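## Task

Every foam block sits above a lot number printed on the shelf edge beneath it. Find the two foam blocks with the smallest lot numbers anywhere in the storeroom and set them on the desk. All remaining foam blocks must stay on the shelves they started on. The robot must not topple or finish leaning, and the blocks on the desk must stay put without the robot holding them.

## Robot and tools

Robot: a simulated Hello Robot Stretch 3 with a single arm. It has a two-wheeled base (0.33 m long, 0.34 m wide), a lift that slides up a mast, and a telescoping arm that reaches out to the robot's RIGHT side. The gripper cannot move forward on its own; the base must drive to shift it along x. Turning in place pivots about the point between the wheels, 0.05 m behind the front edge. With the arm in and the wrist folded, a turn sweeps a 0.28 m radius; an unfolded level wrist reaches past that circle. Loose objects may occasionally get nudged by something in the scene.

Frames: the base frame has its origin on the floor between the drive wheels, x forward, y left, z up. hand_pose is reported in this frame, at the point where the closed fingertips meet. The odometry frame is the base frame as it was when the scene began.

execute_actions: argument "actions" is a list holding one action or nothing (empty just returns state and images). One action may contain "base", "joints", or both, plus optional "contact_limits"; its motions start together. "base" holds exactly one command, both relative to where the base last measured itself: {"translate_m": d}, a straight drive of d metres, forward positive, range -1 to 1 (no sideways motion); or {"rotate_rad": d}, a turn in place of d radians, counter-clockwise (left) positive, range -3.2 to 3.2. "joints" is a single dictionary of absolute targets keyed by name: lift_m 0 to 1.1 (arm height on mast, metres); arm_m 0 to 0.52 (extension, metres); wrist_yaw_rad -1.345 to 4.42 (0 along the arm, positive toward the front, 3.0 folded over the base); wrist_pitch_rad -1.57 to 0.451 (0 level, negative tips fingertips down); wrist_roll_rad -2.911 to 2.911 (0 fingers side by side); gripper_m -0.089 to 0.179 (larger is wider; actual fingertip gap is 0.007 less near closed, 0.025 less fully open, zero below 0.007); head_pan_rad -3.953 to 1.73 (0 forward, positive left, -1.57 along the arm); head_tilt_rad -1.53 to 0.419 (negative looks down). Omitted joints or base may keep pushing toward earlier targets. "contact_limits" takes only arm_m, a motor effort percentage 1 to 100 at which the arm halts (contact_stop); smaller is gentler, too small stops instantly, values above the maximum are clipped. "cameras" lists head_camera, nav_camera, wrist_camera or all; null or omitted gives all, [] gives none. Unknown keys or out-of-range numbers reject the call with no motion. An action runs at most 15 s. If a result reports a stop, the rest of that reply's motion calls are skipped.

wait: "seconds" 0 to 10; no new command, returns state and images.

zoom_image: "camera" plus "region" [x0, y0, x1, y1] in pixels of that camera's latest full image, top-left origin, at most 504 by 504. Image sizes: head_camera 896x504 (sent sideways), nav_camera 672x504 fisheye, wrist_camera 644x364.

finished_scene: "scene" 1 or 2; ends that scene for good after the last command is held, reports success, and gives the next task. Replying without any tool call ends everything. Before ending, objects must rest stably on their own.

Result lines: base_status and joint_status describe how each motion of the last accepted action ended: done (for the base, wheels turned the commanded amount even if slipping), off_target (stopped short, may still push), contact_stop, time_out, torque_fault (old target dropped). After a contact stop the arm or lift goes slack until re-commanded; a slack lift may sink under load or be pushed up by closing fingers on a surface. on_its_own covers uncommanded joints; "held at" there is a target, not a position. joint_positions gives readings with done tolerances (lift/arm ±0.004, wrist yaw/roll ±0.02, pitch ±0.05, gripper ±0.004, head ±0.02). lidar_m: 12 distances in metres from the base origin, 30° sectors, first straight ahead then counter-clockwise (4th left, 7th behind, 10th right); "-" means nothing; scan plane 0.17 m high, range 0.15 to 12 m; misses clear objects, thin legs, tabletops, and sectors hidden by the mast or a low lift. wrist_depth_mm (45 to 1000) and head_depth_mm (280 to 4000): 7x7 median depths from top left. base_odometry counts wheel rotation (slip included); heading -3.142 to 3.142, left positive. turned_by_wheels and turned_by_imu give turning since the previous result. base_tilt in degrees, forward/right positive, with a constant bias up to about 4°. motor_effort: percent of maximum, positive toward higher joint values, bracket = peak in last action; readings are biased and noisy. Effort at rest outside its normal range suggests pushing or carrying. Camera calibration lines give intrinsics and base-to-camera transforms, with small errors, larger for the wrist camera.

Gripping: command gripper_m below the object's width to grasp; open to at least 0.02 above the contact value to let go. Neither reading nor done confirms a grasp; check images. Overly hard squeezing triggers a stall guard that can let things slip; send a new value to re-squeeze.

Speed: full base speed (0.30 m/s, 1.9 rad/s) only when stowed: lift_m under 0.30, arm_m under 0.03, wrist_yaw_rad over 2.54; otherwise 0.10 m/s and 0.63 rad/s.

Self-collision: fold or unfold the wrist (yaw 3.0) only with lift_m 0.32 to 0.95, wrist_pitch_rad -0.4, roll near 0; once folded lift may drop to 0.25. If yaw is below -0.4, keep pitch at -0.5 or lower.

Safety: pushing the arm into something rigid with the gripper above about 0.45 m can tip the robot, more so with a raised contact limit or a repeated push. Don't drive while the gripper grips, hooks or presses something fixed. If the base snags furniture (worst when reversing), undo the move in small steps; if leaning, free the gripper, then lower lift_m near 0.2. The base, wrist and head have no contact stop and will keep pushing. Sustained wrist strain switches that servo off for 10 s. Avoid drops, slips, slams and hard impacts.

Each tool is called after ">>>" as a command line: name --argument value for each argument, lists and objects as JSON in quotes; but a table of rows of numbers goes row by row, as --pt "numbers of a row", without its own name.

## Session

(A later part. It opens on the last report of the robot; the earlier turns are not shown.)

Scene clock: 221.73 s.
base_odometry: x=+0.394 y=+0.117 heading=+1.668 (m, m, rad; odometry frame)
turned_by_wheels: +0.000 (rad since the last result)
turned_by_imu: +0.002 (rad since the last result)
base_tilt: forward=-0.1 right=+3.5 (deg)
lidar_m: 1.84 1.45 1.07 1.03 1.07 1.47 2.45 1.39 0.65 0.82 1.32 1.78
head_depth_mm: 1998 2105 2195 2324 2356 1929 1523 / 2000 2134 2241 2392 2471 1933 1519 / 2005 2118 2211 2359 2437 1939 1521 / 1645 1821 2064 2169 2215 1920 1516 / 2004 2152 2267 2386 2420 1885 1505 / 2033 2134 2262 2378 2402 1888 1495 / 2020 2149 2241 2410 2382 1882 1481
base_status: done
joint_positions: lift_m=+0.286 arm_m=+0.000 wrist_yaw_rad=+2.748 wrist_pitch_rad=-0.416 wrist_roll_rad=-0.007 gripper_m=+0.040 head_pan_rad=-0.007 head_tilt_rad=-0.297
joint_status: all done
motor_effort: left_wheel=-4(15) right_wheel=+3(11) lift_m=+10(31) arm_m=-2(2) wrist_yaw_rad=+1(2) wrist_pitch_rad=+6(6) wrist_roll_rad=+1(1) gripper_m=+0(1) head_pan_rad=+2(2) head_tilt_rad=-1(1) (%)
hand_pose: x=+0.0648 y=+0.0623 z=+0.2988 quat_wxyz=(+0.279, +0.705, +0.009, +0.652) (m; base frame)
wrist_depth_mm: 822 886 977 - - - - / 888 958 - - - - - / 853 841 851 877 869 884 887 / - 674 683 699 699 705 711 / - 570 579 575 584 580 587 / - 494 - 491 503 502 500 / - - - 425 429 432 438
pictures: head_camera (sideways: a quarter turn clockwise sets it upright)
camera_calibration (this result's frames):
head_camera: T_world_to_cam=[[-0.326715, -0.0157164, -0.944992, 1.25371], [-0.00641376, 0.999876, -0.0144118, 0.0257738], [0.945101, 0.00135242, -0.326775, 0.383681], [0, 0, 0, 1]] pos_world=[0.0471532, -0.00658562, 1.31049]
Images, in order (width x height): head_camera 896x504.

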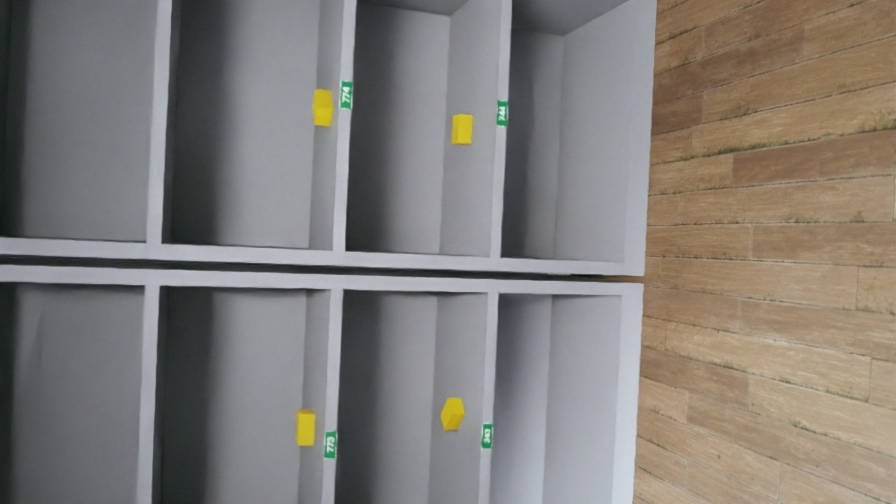

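>>> execute_actions --actions '[{"base":{"translate_m":-1}}]' --cameras '[]'

>>> execute_actions --actions '[{"base":{"translate_m":-0.95}}]' --cameras '[]'

>>> execute_actions --actions '[{"base":{"rotate_rad":1.585}}]' --cameras '[]'

>>> execute_actions --actions '[{"base":{"translate_m":1}}]' --cameras '[]'

>>> execute_actions --actions '[{"base":{"translate_m":1}}]' --cameras '[]'

>>> execute_actions --actions '[{"base":{"rotate_rad":-1.585}}]' --cameras '[]'

>>> execute_actions --actions '[{"base":{"translate_m":0.72}}]' --cameras '[]'

>>> execute_actions --actions '[{"base":{"translate_m":0.25},"joints":{"lift_m":0.52}}]' --cameras '[]'

>>> execute_actions --actions '[{"joints":{"wrist_yaw_rad":0,"wrist_pitch_rad":-0.2}}]' --cameras '[]'

>>> execute_actions --actions '[{"joints":{"gripper_m":0.179,"arm_m":0.08}}]' --cameras '["wrist_camera"]'

Scene clock: 241.23 s.
base_odometry: x=+0.490 y=-0.878 heading=+1.667 (m, m, rad; odometry frame)
turned_by_wheels: +0.000 (rad since the last result)
turned_by_imu: -0.003 (rad since the last result)
base_tilt: forward=+0.1 right=+3.4 (deg)
lidar_m: 2.84 1.46 1.07 1.03 1.07 1.51 1.45 1.51 1.30 0.81 0.89 1.02
head_depth_mm: 2765 2996 3202 3503 2651 1930 1530 / 2920 3140 3320 3310 2642 1931 1518 / 2873 3128 3321 3501 2623 1919 1519 / 2906 3033 3230 3523 2605 1909 1511 / 2958 3129 3298 3470 2584 1880 1492 / 2938 3114 3316 3377 2545 1881 1482 / 2683 2898 2999 3078 2517 1865 1485
base_status: done
joint_positions: lift_m=+0.286 arm_m=+0.000 wrist_yaw_rad=+2.748 wrist_pitch_rad=-0.416 wrist_roll_rad=-0.007 gripper_m=+0.040 head_pan_rad=-0.007 head_tilt_rad=-0.297
joint_status: not commanded
motor_effort: left_wheel=-3(16) right_wheel=+3(6) lift_m=+10(11) arm_m=-2(2) wrist_yaw_rad=+1(1) wrist_pitch_rad=+5(6) wrist_roll_rad=+1(1) gripper_m=+0(0) head_pan_rad=+3(2) head_tilt_rad=-1(1) (%)
hand_pose: x=+0.0648 y=+0.0622 z=+0.2988 quat_wxyz=(+0.279, +0.705, +0.009, +0.652) (m; base frame)
wrist_depth_mm: 824 909 957 - - - - / 898 980 - - - - - / 863 837 862 869 899 871 886 / - 674 681 693 698 700 704 / - 563 581 570 589 588 583 / - 495 - 490 505 493 499 / - - - 426 423 430 435
pictures: none
No camera images: the call's "cameras" was empty. Leave "cameras" out to get every camera's image.

Scene clock: 246.00 s.
base_odometry: x=+0.582 y=-1.823 heading=+1.667 (m, m, rad; odometry frame)
turned_by_wheels: +0.000 (rad since the last result)
turned_by_imu: -0.003 (rad since the last result)
base_tilt: forward=+0.1 right=+3.5 (deg)
lidar_m: 3.78 1.46 1.16 1.99 0.72 0.53 0.51 0.53 0.72 1.26 1.10 1.13
head_depth_mm: 3810 3982 - 1984 2341 1938 1532 / 3744 - - 3821 2616 1932 1525 / 3754 - - - 2604 1915 1509 / 3807 - - 3992 2607 1917 1512 / 3813 - - 3937 2580 1884 1495 / 3833 - - 3925 2554 1866 1503 / 3520 3125 3206 3236 2538 1883 1483
base_status: done
joint_positions: lift_m=+0.286 arm_m=+0.000 wrist_yaw_rad=+2.748 wrist_pitch_rad=-0.417 wrist_roll_rad=-0.007 gripper_m=+0.040 head_pan_rad=-0.007 head_tilt_rad=-0.297
joint_status: not commanded
motor_effort: left_wheel=-3(15) right_wheel=+3(2) lift_m=+11(10) arm_m=-2(2) wrist_yaw_rad=+2(1) wrist_pitch_rad=+6(5) wrist_roll_rad=+1(1) gripper_m=+1(0) head_pan_rad=+3(2) head_tilt_rad=-1(1) (%)
hand_pose: x=+0.0648 y=+0.0622 z=+0.2988 quat_wxyz=(+0.279, +0.705, +0.009, +0.652) (m; base frame)
wrist_depth_mm: - - - - - - - / - - - - - - - / 855 848 840 876 868 873 892 / - 672 670 681 696 704 697 / - 566 582 572 586 578 584 / - 499 - 487 501 493 497 / - - - 430 431 432 440
pictures: none
No camera images: the call's "cameras" was empty. Leave "cameras" out to get every camera's image.

Scene clock: 248.20 s.
base_odometry: x=+0.582 y=-1.823 heading=-3.031 (m, m, rad; odometry frame)
turned_by_wheels: +1.585 (rad since the last result)
turned_by_imu: +1.561 (rad since the last result)
base_tilt: forward=+0.0 right=+3.5 (deg)
lidar_m: 1.91 0.72 0.52 0.51 0.53 0.72 1.26 1.11 1.63 3.79 1.45 1.15
head_depth_mm: 2201 2314 2476 2618 1620 1578 1431 / 2193 2342 2513 2665 2627 1916 1505 / 2209 2346 2465 2622 2614 1922 1506 / 2173 2357 2488 2656 2567 1921 1508 / 2189 2347 2503 2705 2600 1897 1494 / 2065 2136 2243 2328 2317 1892 1490 / 1442 1482 1525 1564 1602 1632 1461
base_status: done
joint_positions: lift_m=+0.286 arm_m=+0.000 wrist_yaw_rad=+2.748 wrist_pitch_rad=-0.417 wrist_roll_rad=-0.007 gripper_m=+0.040 head_pan_rad=-0.007 head_tilt_rad=-0.297
joint_status: not commanded
motor_effort: left_wheel=-4(14) right_wheel=+3(11) lift_m=+10(10) arm_m=-2(3) wrist_yaw_rad=+1(1) wrist_pitch_rad=+6(5) wrist_roll_rad=+1(1) gripper_m=+0(0) head_pan_rad=+3(3) head_tilt_rad=-1(1) (%)
hand_pose: x=+0.0648 y=+0.0622 z=+0.2988 quat_wxyz=(+0.279, +0.705, +0.009, +0.652) (m; base frame)
wrist_depth_mm: 430 459 501 553 615 683 787 / 467 497 548 607 675 758 885 / 507 539 600 666 749 830 876 / - 581 640 688 692 707 705 / - 564 591 575 587 584 585 / - 497 - 489 499 499 499 / - - - 426 429 438 437
pictures: none
No camera images: the call's "cameras" was empty. Leave "cameras" out to get every camera's image.

Scene clock: 253.13 s.
base_odometry: x=-0.412 y=-1.934 heading=-3.031 (m, m, rad; odometry frame)
turned_by_wheels: +0.000 (rad since the last result)
turned_by_imu: +0.004 (rad since the last result)
base_tilt: forward=+0.1 right=+3.4 (deg)
lidar_m: 1.50 0.70 0.51 0.50 0.52 0.71 2.04 1.96 2.40 0.53 0.55 1.55
head_depth_mm: 1289 1361 1450 1554 1660 1784 1524 / 1292 1366 1459 1551 1665 1799 1527 / 1293 1370 1454 1564 1680 1785 1526 / 1295 1381 1467 1565 1682 1780 1502 / 1299 1379 1467 1574 1687 1786 1503 / 1308 1384 1473 1576 1703 1784 1494 / 1294 1356 1447 1517 1558 1602 1438
base_status: done
joint_positions: lift_m=+0.286 arm_m=+0.000 wrist_yaw_rad=+2.748 wrist_pitch_rad=-0.417 wrist_roll_rad=-0.007 gripper_m=+0.040 head_pan_rad=-0.007 head_tilt_rad=-0.297
joint_status: not commanded
motor_effort: left_wheel=-4(8) right_wheel=+3(10) lift_m=+10(10) arm_m=-2(3) wrist_yaw_rad=+1(1) wrist_pitch_rad=+5(6) wrist_roll_rad=+1(1) gripper_m=+0(1) head_pan_rad=+1(1) head_tilt_rad=-1(1) (%)
hand_pose: x=+0.0648 y=+0.0622 z=+0.2987 quat_wxyz=(+0.279, +0.705, +0.009, +0.652) (m; base frame)
wrist_depth_mm: 426 456 497 544 596 676 764 / 455 488 536 600 671 751 887 / 498 532 596 645 731 806 871 / - 566 634 672 698 703 709 / - 570 587 563 586 579 594 / - 497 - 488 503 504 504 / - - - 429 425 432 437
pictures: none
No camera images: the call's "cameras" was empty. Leave "cameras" out to get every camera's image.

Scene clock: 258.07 s.
base_odometry: x=-1.406 y=-2.044 heading=-3.031 (m, m, rad; odometry frame)
turned_by_wheels: +0.000 (rad since the last result)
turned_by_imu: +0.004 (rad since the last result)
base_tilt: forward=+0.1 right=+3.4 (deg)
lidar_m: 0.50 0.52 0.50 0.49 0.51 0.70 2.02 0.75 0.74 1.86 0.70 0.52
head_depth_mm: 398 422 448 478 513 554 602 / 397 422 449 480 515 556 606 / 400 425 450 481 517 559 608 / 401 426 453 484 520 562 611 / 401 427 456 486 521 565 614 / 403 429 456 487 523 567 617 / 405 431 458 490 527 570 621
base_status: done
joint_positions: lift_m=+0.286 arm_m=+0.000 wrist_yaw_rad=+2.748 wrist_pitch_rad=-0.417 wrist_roll_rad=-0.007 gripper_m=+0.040 head_pan_rad=-0.007 head_tilt_rad=-0.297
joint_status: not commanded
motor_effort: left_wheel=-4(9) right_wheel=+3(10) lift_m=+10(10) arm_m=-3(3) wrist_yaw_rad=+2(1) wrist_pitch_rad=+6(6) wrist_roll_rad=+1(1) gripper_m=+0(0) head_pan_rad=+2(2) head_tilt_rad=+0(1) (%)
hand_pose: x=+0.0648 y=+0.0622 z=+0.2987 quat_wxyz=(+0.279, +0.705, +0.010, +0.652) (m; base frame)
wrist_depth_mm: 417 443 487 526 578 544 421 / 443 481 528 580 655 558 435 / 484 519 571 641 702 580 441 / - 557 615 660 696 584 458 / - 560 587 569 590 565 464 / - 496 - 489 500 496 471 / - - - 429 429 434 440
pictures: none
No camera images: the call's "cameras" was empty. Leave "cameras" out to get every camera's image.

Scene clock: 260.37 s.
base_odometry: x=-1.406 y=-2.044 heading=+1.667 (m, m, rad; odometry frame)
turned_by_wheels: -1.585 (rad since the last result)
turned_by_imu: -1.561 (rad since the last result)
base_tilt: forward=+0.0 right=+3.5 (deg)
lidar_m: 1.90 0.71 0.52 0.50 0.52 0.50 0.49 0.50 0.69 1.93 0.76 0.74
head_depth_mm: 2064 2173 2240 2080 1601 1700 1477 / 3782 3165 3222 2572 2490 1925 1519 / 3925 - - - 2641 1907 1510 / 3838 - - - 2605 1905 1503 / 3637 3863 - 3714 2563 1886 1500 / 2074 2164 2240 2315 2326 1863 1494 / 1439 1468 1522 1554 1590 1631 1448
base_status: done
joint_positions: lift_m=+0.286 arm_m=+0.000 wrist_yaw_rad=+2.748 wrist_pitch_rad=-0.417 wrist_roll_rad=-0.007 gripper_m=+0.040 head_pan_rad=-0.007 head_tilt_rad=-0.297
joint_status: not commanded
motor_effort: left_wheel=+2(14) right_wheel=-1(5) lift_m=+11(11) arm_m=-3(3) wrist_yaw_rad=+1(1) wrist_pitch_rad=+6(6) wrist_roll_rad=+1(1) gripper_m=+0(0) head_pan_rad=+2(2) head_tilt_rad=-1(1) (%)
hand_pose: x=+0.0648 y=+0.0622 z=+0.2987 quat_wxyz=(+0.279, +0.705, +0.010, +0.652) (m; base frame)
wrist_depth_mm: 427 457 498 549 609 680 765 / 460 499 540 602 678 776 886 / 504 534 593 667 739 819 899 / - 574 634 688 695 697 714 / - 568 580 575 586 577 587 / - 501 - 491 502 498 502 / - - - 428 429 434 433
pictures: none
No camera images: the call's "cameras" was empty. Leave "cameras" out to get every camera's image.

Scene clock: 264.57 s.
base_odometry: x=-1.475 y=-1.327 heading=+1.667 (m, m, rad; odometry frame)
turned_by_wheels: +0.000 (rad since the last result)
turned_by_imu: +0.003 (rad since the last result)
base_tilt: forward=+0.0 right=+3.5 (deg)
lidar_m: 1.87 0.70 0.51 0.50 0.52 0.71 1.20 1.25 0.53 0.58 0.97 0.86
head_depth_mm: 2244 2365 1876 1718 1777 1823 1484 / 3124 3290 2651 2801 2491 1948 1524 / 3143 3372 3575 3734 2611 1921 1515 / 3150 3376 3627 3749 2574 1904 1503 / 3146 3347 3530 3620 2568 1897 1492 / 2030 2106 2188 2267 2300 1879 1472 / 1398 1450 1489 1534 1578 1608 1429
base_status: done
joint_positions: lift_m=+0.286 arm_m=+0.000 wrist_yaw_rad=+2.749 wrist_pitch_rad=-0.417 wrist_roll_rad=-0.007 gripper_m=+0.040 head_pan_rad=-0.007 head_tilt_rad=-0.297
joint_status: not commanded
motor_effort: left_wheel=+2(14) right_wheel=-1(3) lift_m=+11(10) arm_m=-2(3) wrist_yaw_rad=+1(1) wrist_pitch_rad=+6(6) wrist_roll_rad=+1(1) gripper_m=+0(0) head_pan_rad=+1(2) head_tilt_rad=-1(1) (%)
hand_pose: x=+0.0648 y=+0.0622 z=+0.2987 quat_wxyz=(+0.279, +0.705, +0.010, +0.652) (m; base frame)
wrist_depth_mm: 425 455 492 548 601 664 764 / 461 491 537 601 672 754 867 / 500 537 591 650 733 802 899 / - 566 632 669 694 699 710 / - 573 590 562 580 577 589 / - 497 - 495 495 496 503 / - - - 430 431 434 437
pictures: none
No camera images: the call's "cameras" was empty. Leave "cameras" out to get every camera's image.

Scene clock: 268.40 s.
base_odometry: x=-1.499 y=-1.079 heading=+1.667 (m, m, rad; odometry frame)
turned_by_wheels: +0.000 (rad since the last result)
turned_by_imu: +0.001 (rad since the last result)
base_tilt: forward=+0.0 right=+3.4 (deg)
lidar_m: 1.86 0.70 0.51 0.49 0.52 0.71 1.45 1.51 0.65 0.97 0.68 0.74
head_depth_mm: 2042 2151 2236 2265 1645 1657 1472 / 2884 3095 3140 2608 2488 1926 1513 / 2958 3085 3334 3498 2615 1913 1516 / 2989 3110 3327 3520 2570 1908 1511 / 2906 3080 3327 3478 2562 1898 1484 / 2000 2088 2160 2251 2303 1865 1493 / 1383 1440 1483 1523 1555 1608 1445
base_status: done
joint_positions: lift_m=+0.519 arm_m=+0.000 wrist_yaw_rad=+2.749 wrist_pitch_rad=-0.417 wrist_roll_rad=-0.007 gripper_m=+0.040 head_pan_rad=-0.007 head_tilt_rad=-0.298
joint_status: all done
motor_effort: left_wheel=+1(13) right_wheel=-1(7) lift_m=+38(40) arm_m=-3(3) wrist_yaw_rad=+1(1) wrist_pitch_rad=+6(6) wrist_roll_rad=+1(1) gripper_m=+0(1) head_pan_rad=+2(2) head_tilt_rad=-1(1) (%)
hand_pose: x=+0.0647 y=+0.0622 z=+0.5321 quat_wxyz=(+0.279, +0.705, +0.010, +0.652) (m; base frame)
wrist_depth_mm: 420 457 493 547 601 670 757 / 461 491 536 592 674 759 862 / 498 532 598 652 745 852 - / - 578 647 742 846 985 - / - 650 709 818 899 907 881 / 631 703 713 755 797 770 762 / 638 - 655 662 668 671 683
pictures: none
No camera images: the call's "cameras" was empty. Leave "cameras" out to get every camera's image.

Scene clock: 270.77 s.
base_odometry: x=-1.499 y=-1.079 heading=+1.667 (m, m, rad; odometry frame)
turned_by_wheels: +0.000 (rad since the last result)
turned_by_imu: +0.000 (rad since the last result)
base_tilt: forward=+0.1 right=+3.4 (deg)
lidar_m: 1.87 0.70 0.51 0.50 0.52 0.71 1.45 1.51 0.65 0.97 0.68 0.74
head_depth_mm: 2019 2154 2212 2256 1649 1658 1484 / 2911 3120 3197 2605 2489 1921 1511 / 2976 3176 3307 3517 2591 1913 1514 / 2945 3118 3345 3505 2593 1905 1507 / 2947 3125 3311 3514 2561 1889 1498 / 1998 2077 2173 2275 2330 1882 1496 / 1389 1431 1485 1510 1564 1585 1432
base_status: not commanded
joint_positions: lift_m=+0.519 arm_m=+0.000 wrist_yaw_rad=+0.002 wrist_pitch_rad=-0.224 wrist_roll_rad=-0.007 gripper_m=+0.040 head_pan_rad=-0.007 head_tilt_rad=-0.298
joint_status: all done
motor_effort: left_wheel=+1(2) right_wheel=-1(1) lift_m=+38(39) arm_m=-2(2) wrist_yaw_rad=-2(2) wrist_pitch_rad=+8(8) wrist_roll_rad=+1(1) gripper_m=-1(1) head_pan_rad=+1(2) head_tilt_rad=-1(1) (%)
hand_pose: x=-0.0209 y=-0.3897 z=+0.5776 quat_wxyz=(+0.705, +0.080, -0.700, -0.078) (m; base frame)
wrist_depth_mm: 574 647 659 650 642 641 477 / 568 675 692 676 674 662 471 / 430 437 380 386 468 482 443 / 308 306 306 316 317 323 329 / 557 788 858 862 574 607 424 / 583 796 764 826 855 682 461 / 582 690 687 699 694 637 458
pictures: none
No camera images: the call's "cameras" was empty. Leave "cameras" out to get every camera's image.

Scene clock: 272.63 s.
base_odometry: x=-1.499 y=-1.079 heading=+1.667 (m, m, rad; odometry frame)
turned_by_wheels: +0.000 (rad since the last result)
turned_by_imu: +0.000 (rad since the last result)
base_tilt: forward=+0.1 right=+3.4 (deg)
lidar_m: 1.87 0.70 0.51 0.49 0.52 0.71 1.45 1.51 0.65 0.97 0.68 0.74
head_depth_mm: 2044 2137 2212 2238 1625 1663 1490 / 2900 3059 3223 2609 2470 1933 1523 / 2950 3140 3354 3427 2607 1904 1513 / 2942 3166 3344 3482 2596 1901 1512 / 2905 3133 3369 3542 2586 1890 1501 / 1985 2062 2194 2279 2312 1880 1496 / 1401 1438 1476 1515 1559 1613 1442
base_status: not commanded
joint_positions: lift_m=+0.519 arm_m=+0.080 wrist_yaw_rad=+0.002 wrist_pitch_rad=-0.223 wrist_roll_rad=-0.007 gripper_m=+0.179 head_pan_rad=-0.007 head_tilt_rad=-0.298
joint_status: all done
motor_effort: left_wheel=+1(2) right_wheel=-1(1) lift_m=+39(38) arm_m=+3(3) wrist_yaw_rad=-1(2) wrist_pitch_rad=+8(8) wrist_roll_rad=+1(1) gripper_m=+1(85) head_pan_rad=+3(2) head_tilt_rad=+0(1) (%)
hand_pose: x=-0.0211 y=-0.4692 z=+0.5777 quat_wxyz=(+0.705, +0.080, -0.700, -0.078) (m; base frame)
wrist_depth_mm: 563 582 580 577 572 573 474 / 570 617 616 620 616 607 472 / 424 439 406 421 466 477 451 / 301 303 291 296 318 323 328 / 241 234 236 237 240 250 247 / - 744 753 769 237 237 231 / 601 676 687 692 699 667 477
pictures: wrist_camera
camera_calibration (this result's frames):
wrist_camera: T_world_to_cam=[[-0.998974, -0.0136238, 0.0431978, -0.0501154], [-0.0450672, 0.394522, -0.91778, 0.74696], [-0.00453888, -0.918785, -0.394731, -0.0412638], [0, 0, 0, 1]] pos_world=[-0.0165879, -0.333288, 0.671422]
Images, in order (width x height): wrist_camera 644x364.

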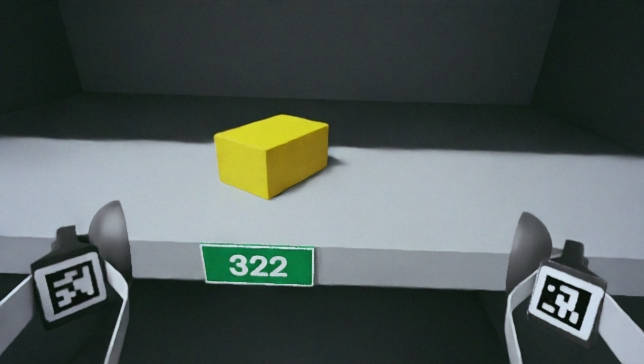

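>>> execute_actions --actions '[{"base":{"translate_m":0.115},"joints":{"wrist_yaw_rad":-0.35}}]' --cameras '[]'

>>> execute_actions --actions '[{"joints":{"arm_m":0.21}}]' --cameras '["wrist_camera"]'

Scene clock: 279.27 s.
base_odometry: x=-1.511 y=-0.964 heading=+1.667 (m, m, rad; odometry frame)
turned_by_wheels: +0.000 (rad since the last result)
turned_by_imu: +0.001 (rad since the last result)
base_tilt: forward=+0.1 right=+3.5 (deg)
lidar_m: 1.85 0.70 0.51 0.49 0.51 0.70 1.57 0.72 0.73 0.97 0.61 1.37
head_depth_mm: 1957 2042 2139 2248 1827 1597 1479 / 2833 2952 3179 3169 2481 1919 1519 / 2851 3033 3183 3370 2606 1914 1516 / 2833 3026 3260 3414 2566 1896 1507 / 2865 3031 3162 3408 2560 1880 1494 / 1969 2078 2174 2261 2309 1880 1486 / 1395 1438 1482 1522 1562 1594 1443
base_status: done
joint_positions: lift_m=+0.519 arm_m=+0.080 wrist_yaw_rad=-0.348 wrist_pitch_rad=-0.223 wrist_roll_rad=-0.007 gripper_m=+0.179 head_pan_rad=-0.007 head_tilt_rad=-0.298
joint_status: all done
motor_effort: left_wheel=+1(8) right_wheel=-1(4) lift_m=+38(38) arm_m=+3(3) wrist_yaw_rad=-2(2) wrist_pitch_rad=+8(8) wrist_roll_rad=+1(0) gripper_m=+0(0) head_pan_rad=+2(2) head_tilt_rad=-1(1) (%)
hand_pose: x=-0.1048 y=-0.4546 z=+0.5777 quat_wxyz=(+0.681, -0.043, -0.703, -0.200) (m; base frame)
wrist_depth_mm: 497 524 568 621 661 517 405 / 524 562 597 646 686 540 410 / 429 438 304 458 470 479 408 / 299 305 280 313 319 325 347 / 241 234 235 250 273 407 421 / - 217 240 798 809 631 433 / 655 684 685 700 698 612 503
pictures: none
No camera images: the call's "cameras" was empty. Leave "cameras" out to get every camera's image.

Scene clock: 281.47 s.
base_odometry: x=-1.511 y=-0.964 heading=+1.667 (m, m, rad; odometry frame)
turned_by_wheels: +0.000 (rad since the last result)
turned_by_imu: +0.000 (rad since the last result)
base_tilt: forward=+0.1 right=+3.5 (deg)
lidar_m: 1.86 0.70 0.51 0.49 0.51 0.71 1.56 0.73 0.73 0.97 0.61 1.37
head_depth_mm: 1953 2065 2137 2274 1820 1583 1475 / 2810 2999 3133 3153 2484 1923 1519 / 2893 2993 3218 3390 2586 1935 1518 / 2848 3041 3245 3465 2571 1890 1506 / 2821 2973 3203 3360 2588 1905 1483 / 2008 2072 2172 2277 2305 1877 1487 / 1391 1436 1475 1525 1562 1588 1436
base_status: not commanded
joint_positions: lift_m=+0.519 arm_m=+0.210 wrist_yaw_rad=-0.349 wrist_pitch_rad=-0.223 wrist_roll_rad=-0.007 gripper_m=+0.179 head_pan_rad=-0.007 head_tilt_rad=-0.298
joint_status: all done
motor_effort: left_wheel=+2(2) right_wheel=+0(1) lift_m=+38(38) arm_m=+3(3) wrist_yaw_rad=+0(1) wrist_pitch_rad=+8(8) wrist_roll_rad=+1(1) gripper_m=+0(0) head_pan_rad=+2(2) head_tilt_rad=-1(1) (%)
hand_pose: x=-0.1050 y=-0.5845 z=+0.5778 quat_wxyz=(+0.681, -0.043, -0.703, -0.200) (m; base frame)
wrist_depth_mm: 400 422 459 493 539 521 400 / 415 448 481 523 574 535 409 / 424 434 445 457 472 478 406 / 299 303 273 224 319 323 328 / 241 232 165 198 240 250 247 / - 188 175 182 193 194 202 / 155 158 159 161 162 163 159
pictures: wrist_camera
camera_calibration (this result's frames):
wrist_camera: T_world_to_cam=[[-0.943006, 0.329958, 0.0432026, 0.0711724], [0.0928977, 0.385687, -0.917941, 0.798172], [-0.319545, -0.861611, -0.394358, -0.147413], [0, 0, 0, 1]] pos_world=[-0.0541375, -0.458341, 0.671466]
Images, in order (width x height): wrist_camera 644x364.

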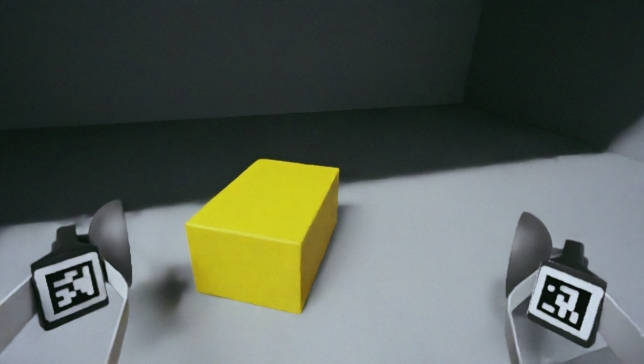

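Extending shifts it rightward; good.

>>> execute_actions --actions '[{"joints":{"arm_m":0.275}}]' --cameras '[]'

>>> execute_actions --actions '[{"joints":{"gripper_m":0.025}}]' --cameras '["wrist_camera"]'

>>> execute_actions --actions '[{"joints":{"lift_m":0.56}}]' --cameras '[]'

>>> execute_actions --actions '[{"joints":{"arm_m":0}}]' --cameras '["wrist_camera"]'

>>> execute_actions --actions '[{"base":{"translate_m":-0.25},"joints":{"wrist_yaw_rad":2.75,"wrist_pitch_rad":-0.4}}]' --cameras '[]'

>>> execute_actions --actions '[{"base":{"translate_m":-0.8},"joints":{"lift_m":0.285}}]' --cameras '[]'

Scene clock: 291.67 s.
base_odometry: x=-1.511 y=-0.964 heading=+1.667 (m, m, rad; odometry frame)
turned_by_wheels: +0.000 (rad since the last result)
turned_by_imu: +0.001 (rad since the last result)
base_tilt: forward=+0.1 right=+3.5 (deg)
lidar_m: 1.85 0.70 0.51 0.49 0.51 0.71 1.57 0.72 0.73 0.97 0.61 1.37
head_depth_mm: 1943 2043 2126 2249 1826 1592 1479 / 2831 2972 3185 3111 2466 1923 1522 / 2803 3031 3210 3437 2610 1906 1516 / 2804 3006 3281 3407 2537 1893 1498 / 2840 3022 3222 3345 2571 1898 1491 / 1988 2078 2161 2255 2303 1889 1476 / 1394 1430 1473 1527 1556 1594 1436
base_status: not commanded
joint_positions: lift_m=+0.519 arm_m=+0.275 wrist_yaw_rad=-0.349 wrist_pitch_rad=-0.223 wrist_roll_rad=-0.007 gripper_m=+0.179 head_pan_rad=-0.007 head_tilt_rad=-0.298
joint_status: all done
motor_effort: left_wheel=+1(1) right_wheel=+0(1) lift_m=+38(38) arm_m=+3(5) wrist_yaw_rad=-1(1) wrist_pitch_rad=+8(8) wrist_roll_rad=+1(1) gripper_m=+0(1) head_pan_rad=+2(3) head_tilt_rad=-1(1) (%)
hand_pose: x=-0.1050 y=-0.6495 z=+0.5778 quat_wxyz=(+0.681, -0.043, -0.703, -0.200) (m; base frame)
wrist_depth_mm: 348 372 401 428 471 500 407 / 366 390 419 459 503 520 410 / 380 403 433 458 466 480 406 / 298 302 305 310 318 323 327 / 241 232 223 159 239 248 246 / - 187 132 128 193 194 201 / 154 158 110 108 161 162 158
pictures: none
No camera images: the call's "cameras" was empty. Leave "cameras" out to get every camera's image.

Scene clock: 293.70 s.
base_odometry: x=-1.511 y=-0.964 heading=+1.667 (m, m, rad; odometry frame)
turned_by_wheels: +0.000 (rad since the last result)
turned_by_imu: +0.000 (rad since the last result)
base_tilt: forward=+0.1 right=+3.5 (deg)
lidar_m: 1.85 0.70 0.51 0.49 0.51 0.71 1.56 0.73 0.73 0.97 0.61 1.37
head_depth_mm: 1940 2043 2148 2260 1830 1600 1476 / 2823 2963 3115 3132 2450 1936 1519 / 2855 2994 3201 3434 2617 1932 1511 / 2845 2993 3250 3441 2591 1907 1498 / 2830 2973 3201 3462 2570 1885 1490 / 1995 2072 2166 2249 2299 1880 1496 / 1394 1439 1474 1521 1566 1594 1444
base_status: not commanded
joint_positions: lift_m=+0.519 arm_m=+0.275 wrist_yaw_rad=-0.349 wrist_pitch_rad=-0.220 wrist_roll_rad=-0.007 gripper_m=+0.026 head_pan_rad=-0.007 head_tilt_rad=-0.298
joint_status: all done
motor_effort: left_wheel=+2(2) right_wheel=-1(1) lift_m=+39(38) arm_m=+3(3) wrist_yaw_rad=-1(1) wrist_pitch_rad=+7(8) wrist_roll_rad=+1(1) gripper_m=-19(91) head_pan_rad=+3(2) head_tilt_rad=+0(1) (%)
hand_pose: x=-0.1051 y=-0.6498 z=+0.5786 quat_wxyz=(+0.681, -0.045, -0.703, -0.199) (m; base frame)
wrist_depth_mm: 347 368 399 431 471 503 404 / 363 389 423 458 504 523 408 / 379 407 432 461 478 481 415 / 302 307 309 315 317 325 329 / 231 234 247 160 254 244 248 / 187 188 126 129 141 197 198 / 158 158 111 108 162 164 165
pictures: wrist_camera
camera_calibration (this result's frames):
wrist_camera: T_world_to_cam=[[-0.942952, 0.33011, 0.0432363, 0.092664], [0.0918975, 0.382897, -0.919209, 0.822886], [-0.319995, -0.862796, -0.39139, -0.205883], [0, 0, 0, 1]] pos_world=[-0.0541248, -0.523305, 0.671817]
Images, in order (width x height): wrist_camera 644x364.

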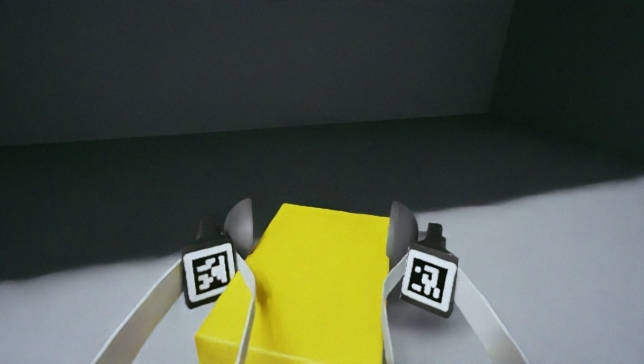

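Scene clock: 294.87 s.
base_odometry: x=-1.511 y=-0.964 heading=+1.667 (m, m, rad; odometry frame)
turned_by_wheels: +0.000 (rad since the last result)
turned_by_imu: +0.000 (rad since the last result)
base_tilt: forward=+0.0 right=+3.5 (deg)
lidar_m: 1.86 0.70 0.51 0.49 0.52 0.71 1.57 0.72 0.73 0.97 0.61 1.37
head_depth_mm: 1931 2050 2136 2272 1846 1603 1490 / 2773 2956 3175 3120 2486 1933 1518 / 2856 3037 3207 3419 2612 1922 1503 / 2839 3021 3225 3464 2564 1891 1502 / 2836 3000 3214 3430 2565 1893 1498 / 1997 2100 2164 2245 2296 1886 1490 / 1400 1432 1473 1525 1548 1587 1432
base_status: not commanded
joint_positions: lift_m=+0.559 arm_m=+0.275 wrist_yaw_rad=-0.349 wrist_pitch_rad=-0.221 wrist_roll_rad=-0.007 gripper_m=+0.026 head_pan_rad=-0.007 head_tilt_rad=-0.298
joint_status: all done
motor_effort: left_wheel=+1(2) right_wheel=+0(1) lift_m=+38(40) arm_m=+3(3) wrist_yaw_rad=-1(1) wrist_pitch_rad=+7(7) wrist_roll_rad=+1(1) gripper_m=-19(18) head_pan_rad=+2(3) head_tilt_rad=-1(1) (%)
hand_pose: x=-0.1051 y=-0.6497 z=+0.6183 quat_wxyz=(+0.681, -0.044, -0.703, -0.199) (m; base frame)
wrist_depth_mm: 345 370 398 428 467 497 405 / 365 390 423 458 508 523 412 / 385 412 451 491 535 523 414 / 382 391 399 406 411 416 398 / 296 299 320 160 327 316 317 / 242 242 126 129 141 254 256 / 203 205 111 108 208 211 213
pictures: none
No camera images: the call's "cameras" was empty. Leave "cameras" out to get every camera's image.

Scene clock: 298.10 s.
base_odometry: x=-1.511 y=-0.964 heading=+1.667 (m, m, rad; odometry frame)
turned_by_wheels: +0.000 (rad since the last result)
turned_by_imu: +0.000 (rad since the last result)
base_tilt: forward=+0.0 right=+3.4 (deg)
lidar_m: 1.85 0.70 0.51 0.50 0.51 0.71 1.57 0.73 0.73 0.97 0.61 1.37
head_depth_mm: 1949 2052 2141 2245 1839 1584 1477 / 2777 2973 3164 3083 2492 1933 1522 / 2834 3036 3224 3395 2623 1914 1515 / 2822 3030 3274 3350 2596 1889 1505 / 2882 3011 3220 3416 2554 1897 1510 / 1987 2068 2152 2247 2294 1883 1485 / 1389 1427 1475 1512 1557 1586 1440
base_status: not commanded
joint_positions: lift_m=+0.559 arm_m=+0.000 wrist_yaw_rad=-0.349 wrist_pitch_rad=-0.221 wrist_roll_rad=-0.007 gripper_m=+0.026 head_pan_rad=-0.007 head_tilt_rad=-0.298
joint_status: all done
motor_effort: left_wheel=+1(1) right_wheel=-1(1) lift_m=+38(38) arm_m=-3(4) wrist_yaw_rad=-1(1) wrist_pitch_rad=+7(7) wrist_roll_rad=+1(1) gripper_m=-18(19) head_pan_rad=+2(2) head_tilt_rad=-1(1) (%)
hand_pose: x=-0.1052 y=-0.3752 z=+0.6182 quat_wxyz=(+0.681, -0.044, -0.703, -0.199) (m; base frame)
wrist_depth_mm: 552 594 641 692 726 520 400 / 589 633 673 731 757 529 403 / 562 567 578 591 618 527 443 / 387 396 404 412 415 426 - / 299 302 319 160 375 560 - / 278 789 126 129 141 573 - / 688 737 111 109 731 691 835
pictures: wrist_camera
camera_calibration (this result's frames):
wrist_camera: T_world_to_cam=[[-0.942808, 0.330521, 0.0432263, 0.000395303], [0.0924833, 0.383958, -0.918707, 0.754368], [-0.320249, -0.862167, -0.392567, 0.0475008], [0, 0, 0, 1]] pos_world=[-0.0541816, -0.248823, 0.711673]
Images, in order (width x height): wrist_camera 644x364.

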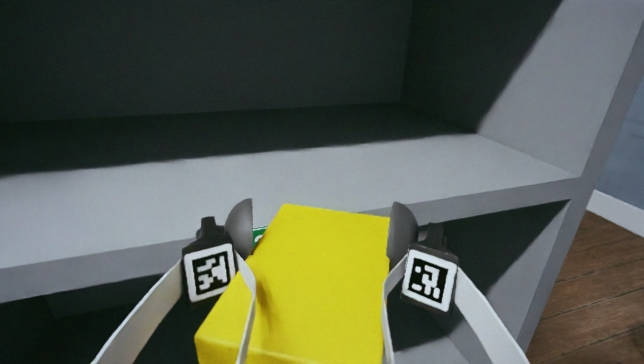

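Scene clock: 301.63 s.
base_odometry: x=-1.486 y=-1.213 heading=+1.668 (m, m, rad; odometry frame)
turned_by_wheels: +0.000 (rad since the last result)
turned_by_imu: +0.000 (rad since the last result)
base_tilt: forward=+0.1 right=+3.5 (deg)
lidar_m: 1.87 0.70 0.51 0.50 0.52 0.71 1.32 1.37 0.58 0.97 0.81 0.78
head_depth_mm: 2170 2288 2235 1654 1717 1769 1489 / 3025 3229 3372 2641 2474 1944 1516 / 3089 3256 3499 3607 2600 1924 1506 / 3070 3216 3466 3700 2567 1899 1497 / 3042 3250 3458 3605 2578 1896 1499 / 2013 2089 2180 2275 2313 1869 1491 / 1406 1435 1483 1522 1568 1612 1439
base_status: done
joint_positions: lift_m=+0.559 arm_m=+0.000 wrist_yaw_rad=+2.748 wrist_pitch_rad=-0.418 wrist_roll_rad=-0.007 gripper_m=+0.026 head_pan_rad=-0.007 head_tilt_rad=-0.298
joint_status: all done
motor_effort: left_wheel=+2(4) right_wheel=+0(6) lift_m=+39(38) arm_m=-3(3) wrist_yaw_rad=+2(1) wrist_pitch_rad=+6(6) wrist_roll_rad=+1(1) gripper_m=-19(18) head_pan_rad=+4(1) head_tilt_rad=-1(0) (%)
hand_pose: x=+0.0649 y=+0.0620 z=+0.5719 quat_wxyz=(+0.279, +0.705, +0.010, +0.652) (m; base frame)
wrist_depth_mm: 421 455 497 539 606 675 765 / 458 492 538 596 665 741 880 / 496 527 588 669 751 857 - / - 580 646 738 842 983 - / - 652 672 160 900 968 978 / 639 - 126 129 141 821 828 / 671 - 111 108 713 719 719
pictures: none
No camera images: the call's "cameras" was empty. Leave "cameras" out to get every camera's image.

Scene clock: 307.57 s.
base_odometry: x=-1.409 y=-2.009 heading=+1.668 (m, m, rad; odometry frame)
turned_by_wheels: +0.000 (rad since the last result)
turned_by_imu: -0.002 (rad since the last result)
base_tilt: forward=+0.1 right=+3.4 (deg)
lidar_m: 1.91 0.71 0.52 0.50 0.52 0.54 0.52 0.54 0.74 2.08 0.72 0.73
head_depth_mm: 2018 2130 2241 2246 1577 1664 1484 / 3761 3116 3317 2550 2501 1921 1511 / 3828 - - - 2624 1908 1513 / 3833 - - 3966 2590 1906 1499 / 3698 3895 - 3677 2570 1885 1509 / 2072 2128 2243 2352 2309 1885 1487 / 1430 1479 1507 1553 1597 1621 1459
base_status: done
joint_positions: lift_m=+0.286 arm_m=+0.000 wrist_yaw_rad=+2.748 wrist_pitch_rad=-0.419 wrist_roll_rad=-0.007 gripper_m=+0.026 head_pan_rad=-0.007 head_tilt_rad=-0.298
joint_status: all done
motor_effort: left_wheel=+2(11) right_wheel=-1(7) lift_m=+10(34) arm_m=-3(2) wrist_yaw_rad=+1(2) wrist_pitch_rad=+6(7) wrist_roll_rad=+1(1) gripper_m=-19(18) head_pan_rad=+2(1) head_tilt_rad=-1(1) (%)
hand_pose: x=+0.0647 y=+0.0619 z=+0.2982 quat_wxyz=(+0.280, +0.705, +0.010, +0.652) (m; base frame)
wrist_depth_mm: 426 460 505 552 606 694 777 / 459 495 549 607 670 765 885 / 502 539 596 661 732 834 894 / - 572 628 674 700 700 705 / - 556 583 160 592 584 587 / - - 124 129 141 495 498 / - - 109 108 429 435 436
pictures: none
No camera images: the call's "cameras" was empty. Leave "cameras" out to get every camera's image.

>>> execute_actions --actions '[{"base":{"rotate_rad":-1.6}}]' --cameras '[]'

>>> execute_actions --actions '[{"base":{"translate_m":1}}]' --cameras '[]'

>>> execute_actions --actions '[{"base":{"translate_m":1}}]' --cameras '[]'

>>> execute_actions --actions '[{"base":{"rotate_rad":1.59}}]' --cameras '[]'

>>> execute_actions --actions '[{"base":{"translate_m":0.6}}]' --cameras '[]'

>>> execute_actions --actions '[{"base":{"translate_m":0.42},"joints":{"lift_m":0.77}}]' --cameras '[]'

>>> execute_actions --actions '[{"joints":{"wrist_yaw_rad":0,"wrist_pitch_rad":-0.2}}]' --cameras '[]'

>>> execute_actions --actions '[{"joints":{"arm_m":0.27}}]' --cameras '["wrist_camera"]'

Scene clock: 320.17 s.
base_odometry: x=-1.409 y=-2.009 heading=+0.068 (m, m, rad; odometry frame)
turned_by_wheels: -1.600 (rad since the last result)
turned_by_imu: -1.575 (rad since the last result)
base_tilt: forward=+0.1 right=+3.4 (deg)
lidar_m: 1.89 0.73 0.71 2.11 0.73 0.52 0.50 0.52 0.54 0.52 0.54 0.73
head_depth_mm: 1646 1624 1597 1555 1529 1504 1397 / 2556 2455 2348 2302 2249 1860 1518 / 2887 3112 3260 3459 2615 1907 1518 / 2902 3106 3293 3428 2584 1887 1508 / 2868 3089 3319 3437 2573 1898 1503 / 2918 3065 3256 3491 2513 1873 1491 / 2900 3120 3234 3419 2489 1850 1478
base_status: done
joint_positions: lift_m=+0.286 arm_m=+0.000 wrist_yaw_rad=+2.748 wrist_pitch_rad=-0.419 wrist_roll_rad=-0.007 gripper_m=+0.026 head_pan_rad=-0.007 head_tilt_rad=-0.298
joint_status: not commanded
motor_effort: left_wheel=+2(14) right_wheel=-1(7) lift_m=+11(10) arm_m=-2(2) wrist_yaw_rad=+1(2) wrist_pitch_rad=+7(6) wrist_roll_rad=+1(1) gripper_m=-19(18) head_pan_rad=+1(1) head_tilt_rad=-1(1) (%)
hand_pose: x=+0.0647 y=+0.0619 z=+0.2982 quat_wxyz=(+0.280, +0.705, +0.010, +0.652) (m; base frame)
wrist_depth_mm: - - - - - 701 - / - - - - 890 793 - / 857 833 848 872 801 835 874 / - 672 675 684 685 697 716 / - 565 591 160 593 570 578 / - - 124 129 141 493 498 / - - 109 108 429 436 434
pictures: none
No camera images: the call's "cameras" was empty. Leave "cameras" out to get every camera's image.

Scene clock: 325.10 s.
base_odometry: x=-0.411 y=-1.941 heading=+0.068 (m, m, rad; odometry frame)
turned_by_wheels: +0.000 (rad since the last result)
turned_by_imu: +0.004 (rad since the last result)
base_tilt: forward=+0.1 right=+3.5 (deg)
lidar_m: 1.86 1.95 2.39 0.52 0.54 1.56 1.50 0.72 0.52 0.50 0.52 0.71
head_depth_mm: 1628 1567 1545 1493 1495 1461 1397 / 1985 2104 2228 2285 2198 1862 1522 / 2003 2107 2269 2419 2481 1912 1519 / 1978 2109 2247 2408 2487 1911 1512 / 1989 2102 2250 2404 2519 1876 1494 / 1973 2131 2244 2423 2519 1881 1483 / 1980 2105 2222 2426 2493 1855 1479
base_status: done
joint_positions: lift_m=+0.286 arm_m=+0.000 wrist_yaw_rad=+2.748 wrist_pitch_rad=-0.419 wrist_roll_rad=-0.007 gripper_m=+0.026 head_pan_rad=-0.007 head_tilt_rad=-0.298
joint_status: not commanded
motor_effort: left_wheel=+2(15) right_wheel=-1(4) lift_m=+10(10) arm_m=-3(3) wrist_yaw_rad=+1(1) wrist_pitch_rad=+7(7) wrist_roll_rad=+1(1) gripper_m=-19(19) head_pan_rad=+2(2) head_tilt_rad=-1(0) (%)
hand_pose: x=+0.0647 y=+0.0619 z=+0.2981 quat_wxyz=(+0.280, +0.705, +0.010, +0.652) (m; base frame)
wrist_depth_mm: 437 594 - - - - - / 478 519 - - - - - / 511 556 853 861 865 880 892 / - 608 674 686 691 698 700 / - 566 583 160 593 581 580 / - - 123 129 141 500 501 / - - 109 108 427 435 434
pictures: none
No camera images: the call's "cameras" was empty. Leave "cameras" out to get every camera's image.

Scene clock: 330.13 s.
base_odometry: x=+0.586 y=-1.874 heading=+0.068 (m, m, rad; odometry frame)
turned_by_wheels: +0.000 (rad since the last result)
turned_by_imu: +0.004 (rad since the last result)
base_tilt: forward=+0.1 right=+3.4 (deg)
lidar_m: 1.26 1.11 1.12 3.80 1.48 1.16 2.01 0.71 0.51 0.49 0.51 0.69
head_depth_mm: 1074 1148 1211 1304 1373 1426 1405 / 1083 1146 1221 1306 1397 1520 1515 / 1075 1144 1220 1306 1406 1512 1517 / 1083 1147 1215 1307 1413 1518 1507 / 1080 1143 1229 1302 1401 1513 1485 / 1085 1152 1219 1311 1411 1521 1484 / 1079 1145 1222 1312 1409 1524 1477
base_status: done
joint_positions: lift_m=+0.286 arm_m=+0.000 wrist_yaw_rad=+2.748 wrist_pitch_rad=-0.419 wrist_roll_rad=-0.007 gripper_m=+0.026 head_pan_rad=-0.007 head_tilt_rad=-0.298
joint_status: not commanded
motor_effort: left_wheel=+0(13) right_wheel=+0(7) lift_m=+10(10) arm_m=-3(3) wrist_yaw_rad=+1(1) wrist_pitch_rad=+7(6) wrist_roll_rad=+1(1) gripper_m=-18(19) head_pan_rad=+1(3) head_tilt_rad=+0(1) (%)
hand_pose: x=+0.0647 y=+0.0619 z=+0.2981 quat_wxyz=(+0.280, +0.705, +0.010, +0.652) (m; base frame)
wrist_depth_mm: - - - - - - - / - - - - - - - / 848 838 863 857 869 872 888 / - 671 680 689 699 700 705 / - 554 581 160 595 578 591 / - - 124 129 141 498 494 / - - 109 108 426 435 435
pictures: none
No camera images: the call's "cameras" was empty. Leave "cameras" out to get every camera's image.

Scene clock: 332.40 s.
base_odometry: x=+0.586 y=-1.874 heading=+1.658 (m, m, rad; odometry frame)
turned_by_wheels: +1.590 (rad since the last result)
turned_by_imu: +1.567 (rad since the last result)
base_tilt: forward=+0.0 right=+3.5 (deg)
lidar_m: 3.81 1.46 1.16 1.89 0.70 0.51 0.49 0.51 0.70 1.26 1.11 1.14
head_depth_mm: 3834 - - 1987 2326 1936 1522 / 3844 3969 - 3889 2604 1940 1508 / 3808 - - - 2629 1939 1513 / 3722 - - - 2573 1906 1505 / 3832 - - 3962 2541 1897 1495 / 3823 - - 3874 2537 1884 1488 / 3218 3090 3151 3227 2488 1869 1475
base_status: done
joint_positions: lift_m=+0.286 arm_m=+0.000 wrist_yaw_rad=+2.748 wrist_pitch_rad=-0.419 wrist_roll_rad=-0.007 gripper_m=+0.026 head_pan_rad=-0.007 head_tilt_rad=-0.298
joint_status: not commanded
motor_effort: left_wheel=-3(12) right_wheel=+3(11) lift_m=+11(11) arm_m=-3(2) wrist_yaw_rad=+1(1) wrist_pitch_rad=+6(6) wrist_roll_rad=+1(1) gripper_m=-19(19) head_pan_rad=+2(2) head_tilt_rad=-1(1) (%)
hand_pose: x=+0.0647 y=+0.0619 z=+0.2981 quat_wxyz=(+0.280, +0.705, +0.010, +0.652) (m; base frame)
wrist_depth_mm: - - - - - - - / - - - - - - - / 856 845 842 856 871 875 878 / - 675 684 683 690 697 699 / - 562 584 160 600 584 588 / - - 124 129 141 497 504 / - - 109 108 431 429 434
pictures: none
No camera images: the call's "cameras" was empty. Leave "cameras" out to get every camera's image.

Scene clock: 336.03 s.
base_odometry: x=+0.534 y=-1.276 heading=+1.658 (m, m, rad; odometry frame)
turned_by_wheels: +0.000 (rad since the last result)
turned_by_imu: +0.002 (rad since the last result)
base_tilt: forward=+0.1 right=+3.4 (deg)
lidar_m: 3.19 1.45 1.06 1.03 1.54 1.13 1.09 1.13 1.31 0.82 0.83 1.14
head_depth_mm: 3180 3411 3682 3805 2514 1946 1543 / 3167 3504 3626 3527 2614 1921 1517 / 3234 3480 3725 3727 2613 1919 1516 / 3222 3491 3382 3487 2600 1898 1501 / 3276 3486 3619 3734 2548 1897 1497 / 3281 3408 3625 3719 2530 1893 1489 / 2982 2990 3095 3151 2520 1864 1480
base_status: done
joint_positions: lift_m=+0.286 arm_m=+0.000 wrist_yaw_rad=+2.748 wrist_pitch_rad=-0.419 wrist_roll_rad=-0.007 gripper_m=+0.026 head_pan_rad=-0.007 head_tilt_rad=-0.298
joint_status: not commanded
motor_effort: left_wheel=-4(10) right_wheel=+3(10) lift_m=+10(11) arm_m=-3(2) wrist_yaw_rad=+2(1) wrist_pitch_rad=+7(7) wrist_roll_rad=+1(1) gripper_m=-18(17) head_pan_rad=+2(2) head_tilt_rad=+0(1) (%)
hand_pose: x=+0.0646 y=+0.0619 z=+0.2981 quat_wxyz=(+0.280, +0.705, +0.010, +0.652) (m; base frame)
wrist_depth_mm: - - 974 - - - - / - - - - - - - / 850 844 853 864 864 884 886 / - 664 683 687 690 705 702 / - 566 579 160 594 581 584 / - - 124 129 141 495 499 / - - 109 108 433 433 433
pictures: none
No camera images: the call's "cameras" was empty. Leave "cameras" out to get every camera's image.

Scene clock: 341.47 s.
base_odometry: x=+0.498 y=-0.857 heading=+1.658 (m, m, rad; odometry frame)
turned_by_wheels: +0.000 (rad since the last result)
turned_by_imu: +0.002 (rad since the last result)
base_tilt: forward=+0.1 right=+3.5 (deg)
lidar_m: 2.78 1.44 1.07 1.02 1.07 1.56 1.51 1.57 0.83 0.83 0.86 0.98
head_depth_mm: 2808 2921 3147 3397 2627 1939 1524 / 2840 3065 3235 3373 2607 1919 1523 / 2819 3032 3293 3318 2626 1921 1519 / 2817 3011 3163 3157 2571 1882 1511 / 2884 3069 3221 3464 2588 1882 1495 / 2915 3085 3268 3429 2544 1899 1493 / 2632 2808 2912 3022 2519 1873 1478
base_status: done
joint_positions: lift_m=+0.769 arm_m=+0.000 wrist_yaw_rad=+2.749 wrist_pitch_rad=-0.420 wrist_roll_rad=-0.007 gripper_m=+0.026 head_pan_rad=-0.007 head_tilt_rad=-0.298
joint_status: all done
motor_effort: left_wheel=-4(15) right_wheel=+3(9) lift_m=+38(40) arm_m=-3(3) wrist_yaw_rad=+1(1) wrist_pitch_rad=+7(7) wrist_roll_rad=+1(1) gripper_m=-19(19) head_pan_rad=+3(2) head_tilt_rad=-1(1) (%)
hand_pose: x=+0.0646 y=+0.0618 z=+0.7815 quat_wxyz=(+0.280, +0.705, +0.011, +0.652) (m; base frame)
wrist_depth_mm: 835 868 981 - - - - / 899 952 - - - - - / 952 - - - - - - / - - - - - - - / - - - 159 - - - / - - 126 129 141 - - / 906 - 111 108 910 949 944
pictures: none
No camera images: the call's "cameras" was empty. Leave "cameras" out to get every camera's image.

Scene clock: 343.83 s.
base_odometry: x=+0.498 y=-0.857 heading=+1.658 (m, m, rad; odometry frame)
turned_by_wheels: +0.000 (rad since the last result)
turned_by_imu: +0.000 (rad since the last result)
base_tilt: forward=+0.0 right=+3.5 (deg)
lidar_m: 2.78 1.44 1.06 1.02 1.07 1.56 1.51 1.57 0.83 0.83 0.86 0.98
head_depth_mm: 2797 2940 3173 3376 2646 1936 1527 / 2840 3003 3206 3338 2691 1918 1524 / 2828 3054 3243 3280 2617 1909 1498 / 2848 3026 3181 3153 2583 1902 1490 / 2887 3075 3325 3458 2576 1893 1488 / 2905 3097 3266 3391 2550 1882 1488 / 2713 2821 2908 3035 2541 1864 1481
base_status: not commanded
joint_positions: lift_m=+0.769 arm_m=+0.000 wrist_yaw_rad=+0.002 wrist_pitch_rad=-0.227 wrist_roll_rad=-0.007 gripper_m=+0.026 head_pan_rad=-0.007 head_tilt_rad=-0.298
joint_status: all done
motor_effort: left_wheel=-3(3) right_wheel=+3(3) lift_m=+38(39) arm_m=-3(2) wrist_yaw_rad=-2(3) wrist_pitch_rad=+9(9) wrist_roll_rad=+1(1) gripper_m=-18(19) head_pan_rad=+2(2) head_tilt_rad=-1(0) (%)
hand_pose: x=-0.0209 y=-0.3895 z=+0.8268 quat_wxyz=(+0.705, +0.081, -0.700, -0.079) (m; base frame)
wrist_depth_mm: 924 924 921 899 908 905 899 / 984 976 970 973 976 976 964 / 621 623 646 658 683 - - / 412 387 447 453 463 465 - / 334 337 356 160 365 354 358 / 295 295 126 129 141 287 287 / - - 111 108 - - -
pictures: none
No camera images: the call's "cameras" was empty. Leave "cameras" out to get every camera's image.

Scene clock: 347.03 s.
base_odometry: x=+0.498 y=-0.857 heading=+1.658 (m, m, rad; odometry frame)
turned_by_wheels: +0.000 (rad since the last result)
turned_by_imu: +0.000 (rad since the last result)
base_tilt: forward=+0.1 right=+3.4 (deg)
lidar_m: 2.78 1.44 1.06 1.03 1.07 1.56 1.51 1.57 0.83 0.82 0.86 0.98
head_depth_mm: 2793 2936 3151 3380 2659 1929 1523 / 2882 3070 3274 3322 2669 1918 1517 / 2827 3025 3292 3346 2608 1926 1510 / 2861 3009 3149 3181 2585 1906 1506 / 2893 3071 3315 3395 2544 1886 1494 / 2891 3104 3293 3414 2535 1866 1494 / 2672 2825 2899 2990 2525 1886 1475
base_status: not commanded
joint_positions: lift_m=+0.769 arm_m=+0.270 wrist_yaw_rad=+0.001 wrist_pitch_rad=-0.226 wrist_roll_rad=-0.007 gripper_m=+0.026 head_pan_rad=-0.007 head_tilt_rad=-0.298
joint_status: all done
motor_effort: left_wheel=-4(4) right_wheel=+3(3) lift_m=+38(38) arm_m=+3(1) wrist_yaw_rad=-1(1) wrist_pitch_rad=+9(9) wrist_roll_rad=+1(1) gripper_m=-18(19) head_pan_rad=+3(2) head_tilt_rad=-1(1) (%)
hand_pose: x=-0.0212 y=-0.6590 z=+0.8270 quat_wxyz=(+0.705, +0.081, -0.700, -0.079) (m; base frame)
wrist_depth_mm: 688 689 677 669 676 659 667 / 738 727 732 718 717 706 714 / 614 629 651 653 671 732 754 / 434 435 444 450 457 466 800 / 332 334 355 160 366 350 356 / 269 273 126 129 141 284 285 / 229 230 111 108 234 237 239
pictures: wrist_camera
camera_calibration (this result's frames):
wrist_camera: T_world_to_cam=[[-0.99898, -0.0132409, 0.0431696, -0.0633187], [-0.0448759, 0.397178, -0.916644, 1.05143], [-0.00500885, -0.917646, -0.397367, -0.114303], [0, 0, 0, 1]] pos_world=[-0.0166427, -0.523334, 0.921103]
Images, in order (width x height): wrist_camera 644x364.

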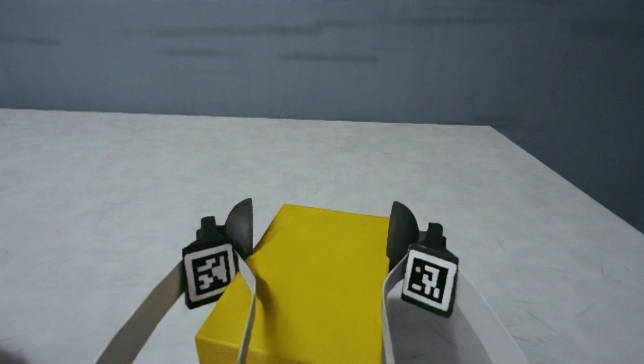

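>>> execute_actions --actions '[{"joints":{"lift_m":0.706}}]' --cameras '[]'

>>> execute_actions --actions '[{"joints":{"gripper_m":0.13}}]' --cameras '[]'

>>> execute_actions --actions '[{"joints":{"arm_m":0.1,"lift_m":0.715}}]' --cameras '["wrist_camera"]'

Scene clock: 358.30 s.
base_odometry: x=+0.498 y=-0.857 heading=+1.658 (m, m, rad; odometry frame)
turned_by_wheels: +0.000 (rad since the last result)
turned_by_imu: +0.001 (rad since the last result)
base_tilt: forward=+0.1 right=+3.5 (deg)
lidar_m: 2.78 1.44 1.06 1.03 1.07 1.56 1.51 1.57 0.83 0.83 0.86 0.98
head_depth_mm: 2792 2959 3201 3370 2655 1934 1524 / 2849 3035 3252 3367 2601 1921 1515 / 2817 3023 3257 3261 2565 1922 1519 / 2830 3035 3135 3168 2580 1906 1496 / 2854 3082 3291 3527 2575 1880 1501 / 2913 3096 3276 3398 2548 1885 1488 / 2645 2820 2912 3029 2517 1857 1471
base_status: not commanded
joint_positions: lift_m=+0.707 arm_m=+0.270 wrist_yaw_rad=+0.001 wrist_pitch_rad=-0.224 wrist_roll_rad=-0.007 gripper_m=+0.026 head_pan_rad=-0.007 head_tilt_rad=-0.298
joint_status: all done
motor_effort: left_wheel=-4(3) right_wheel=+3(3) lift_m=+10(33) arm_m=+3(3) wrist_yaw_rad=-1(1) wrist_pitch_rad=+8(9) wrist_roll_rad=+1(1) gripper_m=-19(19) head_pan_rad=+2(2) head_tilt_rad=+0(1) (%)
hand_pose: x=-0.0212 y=-0.6592 z=+0.7652 quat_wxyz=(+0.705, +0.080, -0.700, -0.079) (m; base frame)
wrist_depth_mm: 695 685 677 680 682 663 661 / 717 715 718 721 711 706 710 / 429 439 450 452 465 483 746 / 302 304 306 313 317 323 329 / 231 231 246 160 253 244 247 / 187 189 126 129 141 197 198 / 158 159 111 108 162 164 165
pictures: none
No camera images: the call's "cameras" was empty. Leave "cameras" out to get every camera's image.

Scene clock: 359.83 s.
base_odometry: x=+0.498 y=-0.857 heading=+1.658 (m, m, rad; odometry frame)
turned_by_wheels: +0.000 (rad since the last result)
turned_by_imu: +0.000 (rad since the last result)
base_tilt: forward=+0.1 right=+3.4 (deg)
lidar_m: 2.79 1.44 1.06 1.02 1.06 1.56 1.51 1.57 0.83 0.83 0.86 0.97
head_depth_mm: 2812 2965 3187 3380 2662 1935 1521 / 2827 3084 3245 3297 2622 1926 1525 / 2816 3051 3258 3270 2605 1909 1515 / 2863 3007 3200 3114 2618 1909 1505 / 2928 3097 3295 3443 2571 1897 1493 / 2918 3067 3255 3422 2542 1884 1481 / 2643 2815 2891 2997 2492 1854 1481
base_status: not commanded
joint_positions: lift_m=+0.707 arm_m=+0.270 wrist_yaw_rad=+0.001 wrist_pitch_rad=-0.223 wrist_roll_rad=-0.007 gripper_m=+0.130 head_pan_rad=-0.007 head_tilt_rad=-0.298
joint_status: all done
motor_effort: left_wheel=-4(4) right_wheel=+3(4) lift_m=+10(10) arm_m=+3(3) wrist_yaw_rad=-1(1) wrist_pitch_rad=+8(8) wrist_roll_rad=+1(1) gripper_m=+0(82) head_pan_rad=+3(3) head_tilt_rad=-1(1) (%)
hand_pose: x=-0.0212 y=-0.6593 z=+0.7653 quat_wxyz=(+0.705, +0.080, -0.700, -0.078) (m; base frame)
wrist_depth_mm: 689 676 676 682 672 665 656 / 724 713 716 715 706 708 706 / 433 436 449 455 469 482 741 / 300 304 309 315 320 324 331 / 231 244 235 160 235 256 247 / 191 - 138 129 186 - 198 / - 159 111 108 163 159 166
pictures: none
No camera images: the call's "cameras" was empty. Leave "cameras" out to get every camera's image.

Scene clock: 362.33 s.
base_odometry: x=+0.498 y=-0.857 heading=+1.658 (m, m, rad; odometry frame)
turned_by_wheels: +0.000 (rad since the last result)
turned_by_imu: +0.000 (rad since the last result)
base_tilt: forward=+0.1 right=+3.4 (deg)
lidar_m: 2.78 1.44 1.07 1.03 1.06 1.56 1.51 1.57 0.83 0.83 0.86 0.98
head_depth_mm: 2807 2963 3150 3379 2637 1952 1526 / 2801 3054 3235 3300 2606 1920 1518 / 2850 3051 3317 3335 2619 1923 1505 / 2812 3003 3237 3143 2566 1925 1505 / 2890 3096 3269 3473 2539 1886 1501 / 2902 3106 3269 3403 2537 1888 1498 / 2702 2847 2919 3038 2503 1861 1480
base_status: not commanded
joint_positions: lift_m=+0.714 arm_m=+0.100 wrist_yaw_rad=+0.001 wrist_pitch_rad=-0.223 wrist_roll_rad=-0.007 gripper_m=+0.130 head_pan_rad=-0.007 head_tilt_rad=-0.298
joint_status: all done
motor_effort: left_wheel=-4(3) right_wheel=+3(3) lift_m=+38(41) arm_m=-3(4) wrist_yaw_rad=-1(0) wrist_pitch_rad=+8(8) wrist_roll_rad=+1(1) gripper_m=+0(0) head_pan_rad=+2(2) head_tilt_rad=-1(1) (%)
hand_pose: x=-0.0212 y=-0.4898 z=+0.7728 quat_wxyz=(+0.705, +0.079, -0.700, -0.078) (m; base frame)
wrist_depth_mm: 846 839 845 824 816 810 831 / 803 842 849 865 851 872 862 / 318 462 479 484 498 512 905 / 276 311 327 268 337 344 348 / 245 257 249 252 256 271 262 / 202 - 200 203 206 - 209 / 174 174 173 171 172 168 176
pictures: wrist_camera
camera_calibration (this result's frames):
wrist_camera: T_world_to_cam=[[-0.998981, -0.0130134, 0.043211, -0.0586805], [-0.0448412, 0.394022, -0.918007, 0.934106], [-0.00507973, -0.919009, -0.394204, 0.0163322], [0, 0, 0, 1]] pos_world=[-0.0166513, -0.353812, 0.866489]
Images, in order (width x height): wrist_camera 644x364.

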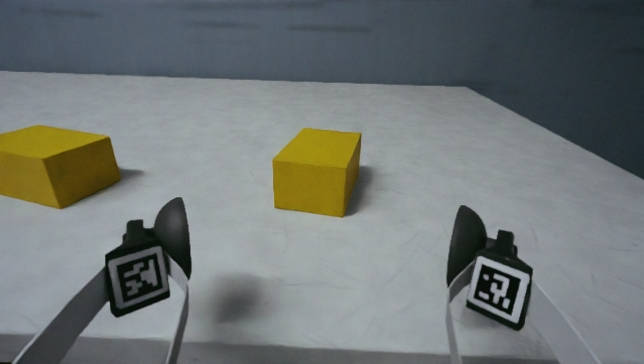

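>>> finished_scene --scene 2

The scene is finished: the task was done.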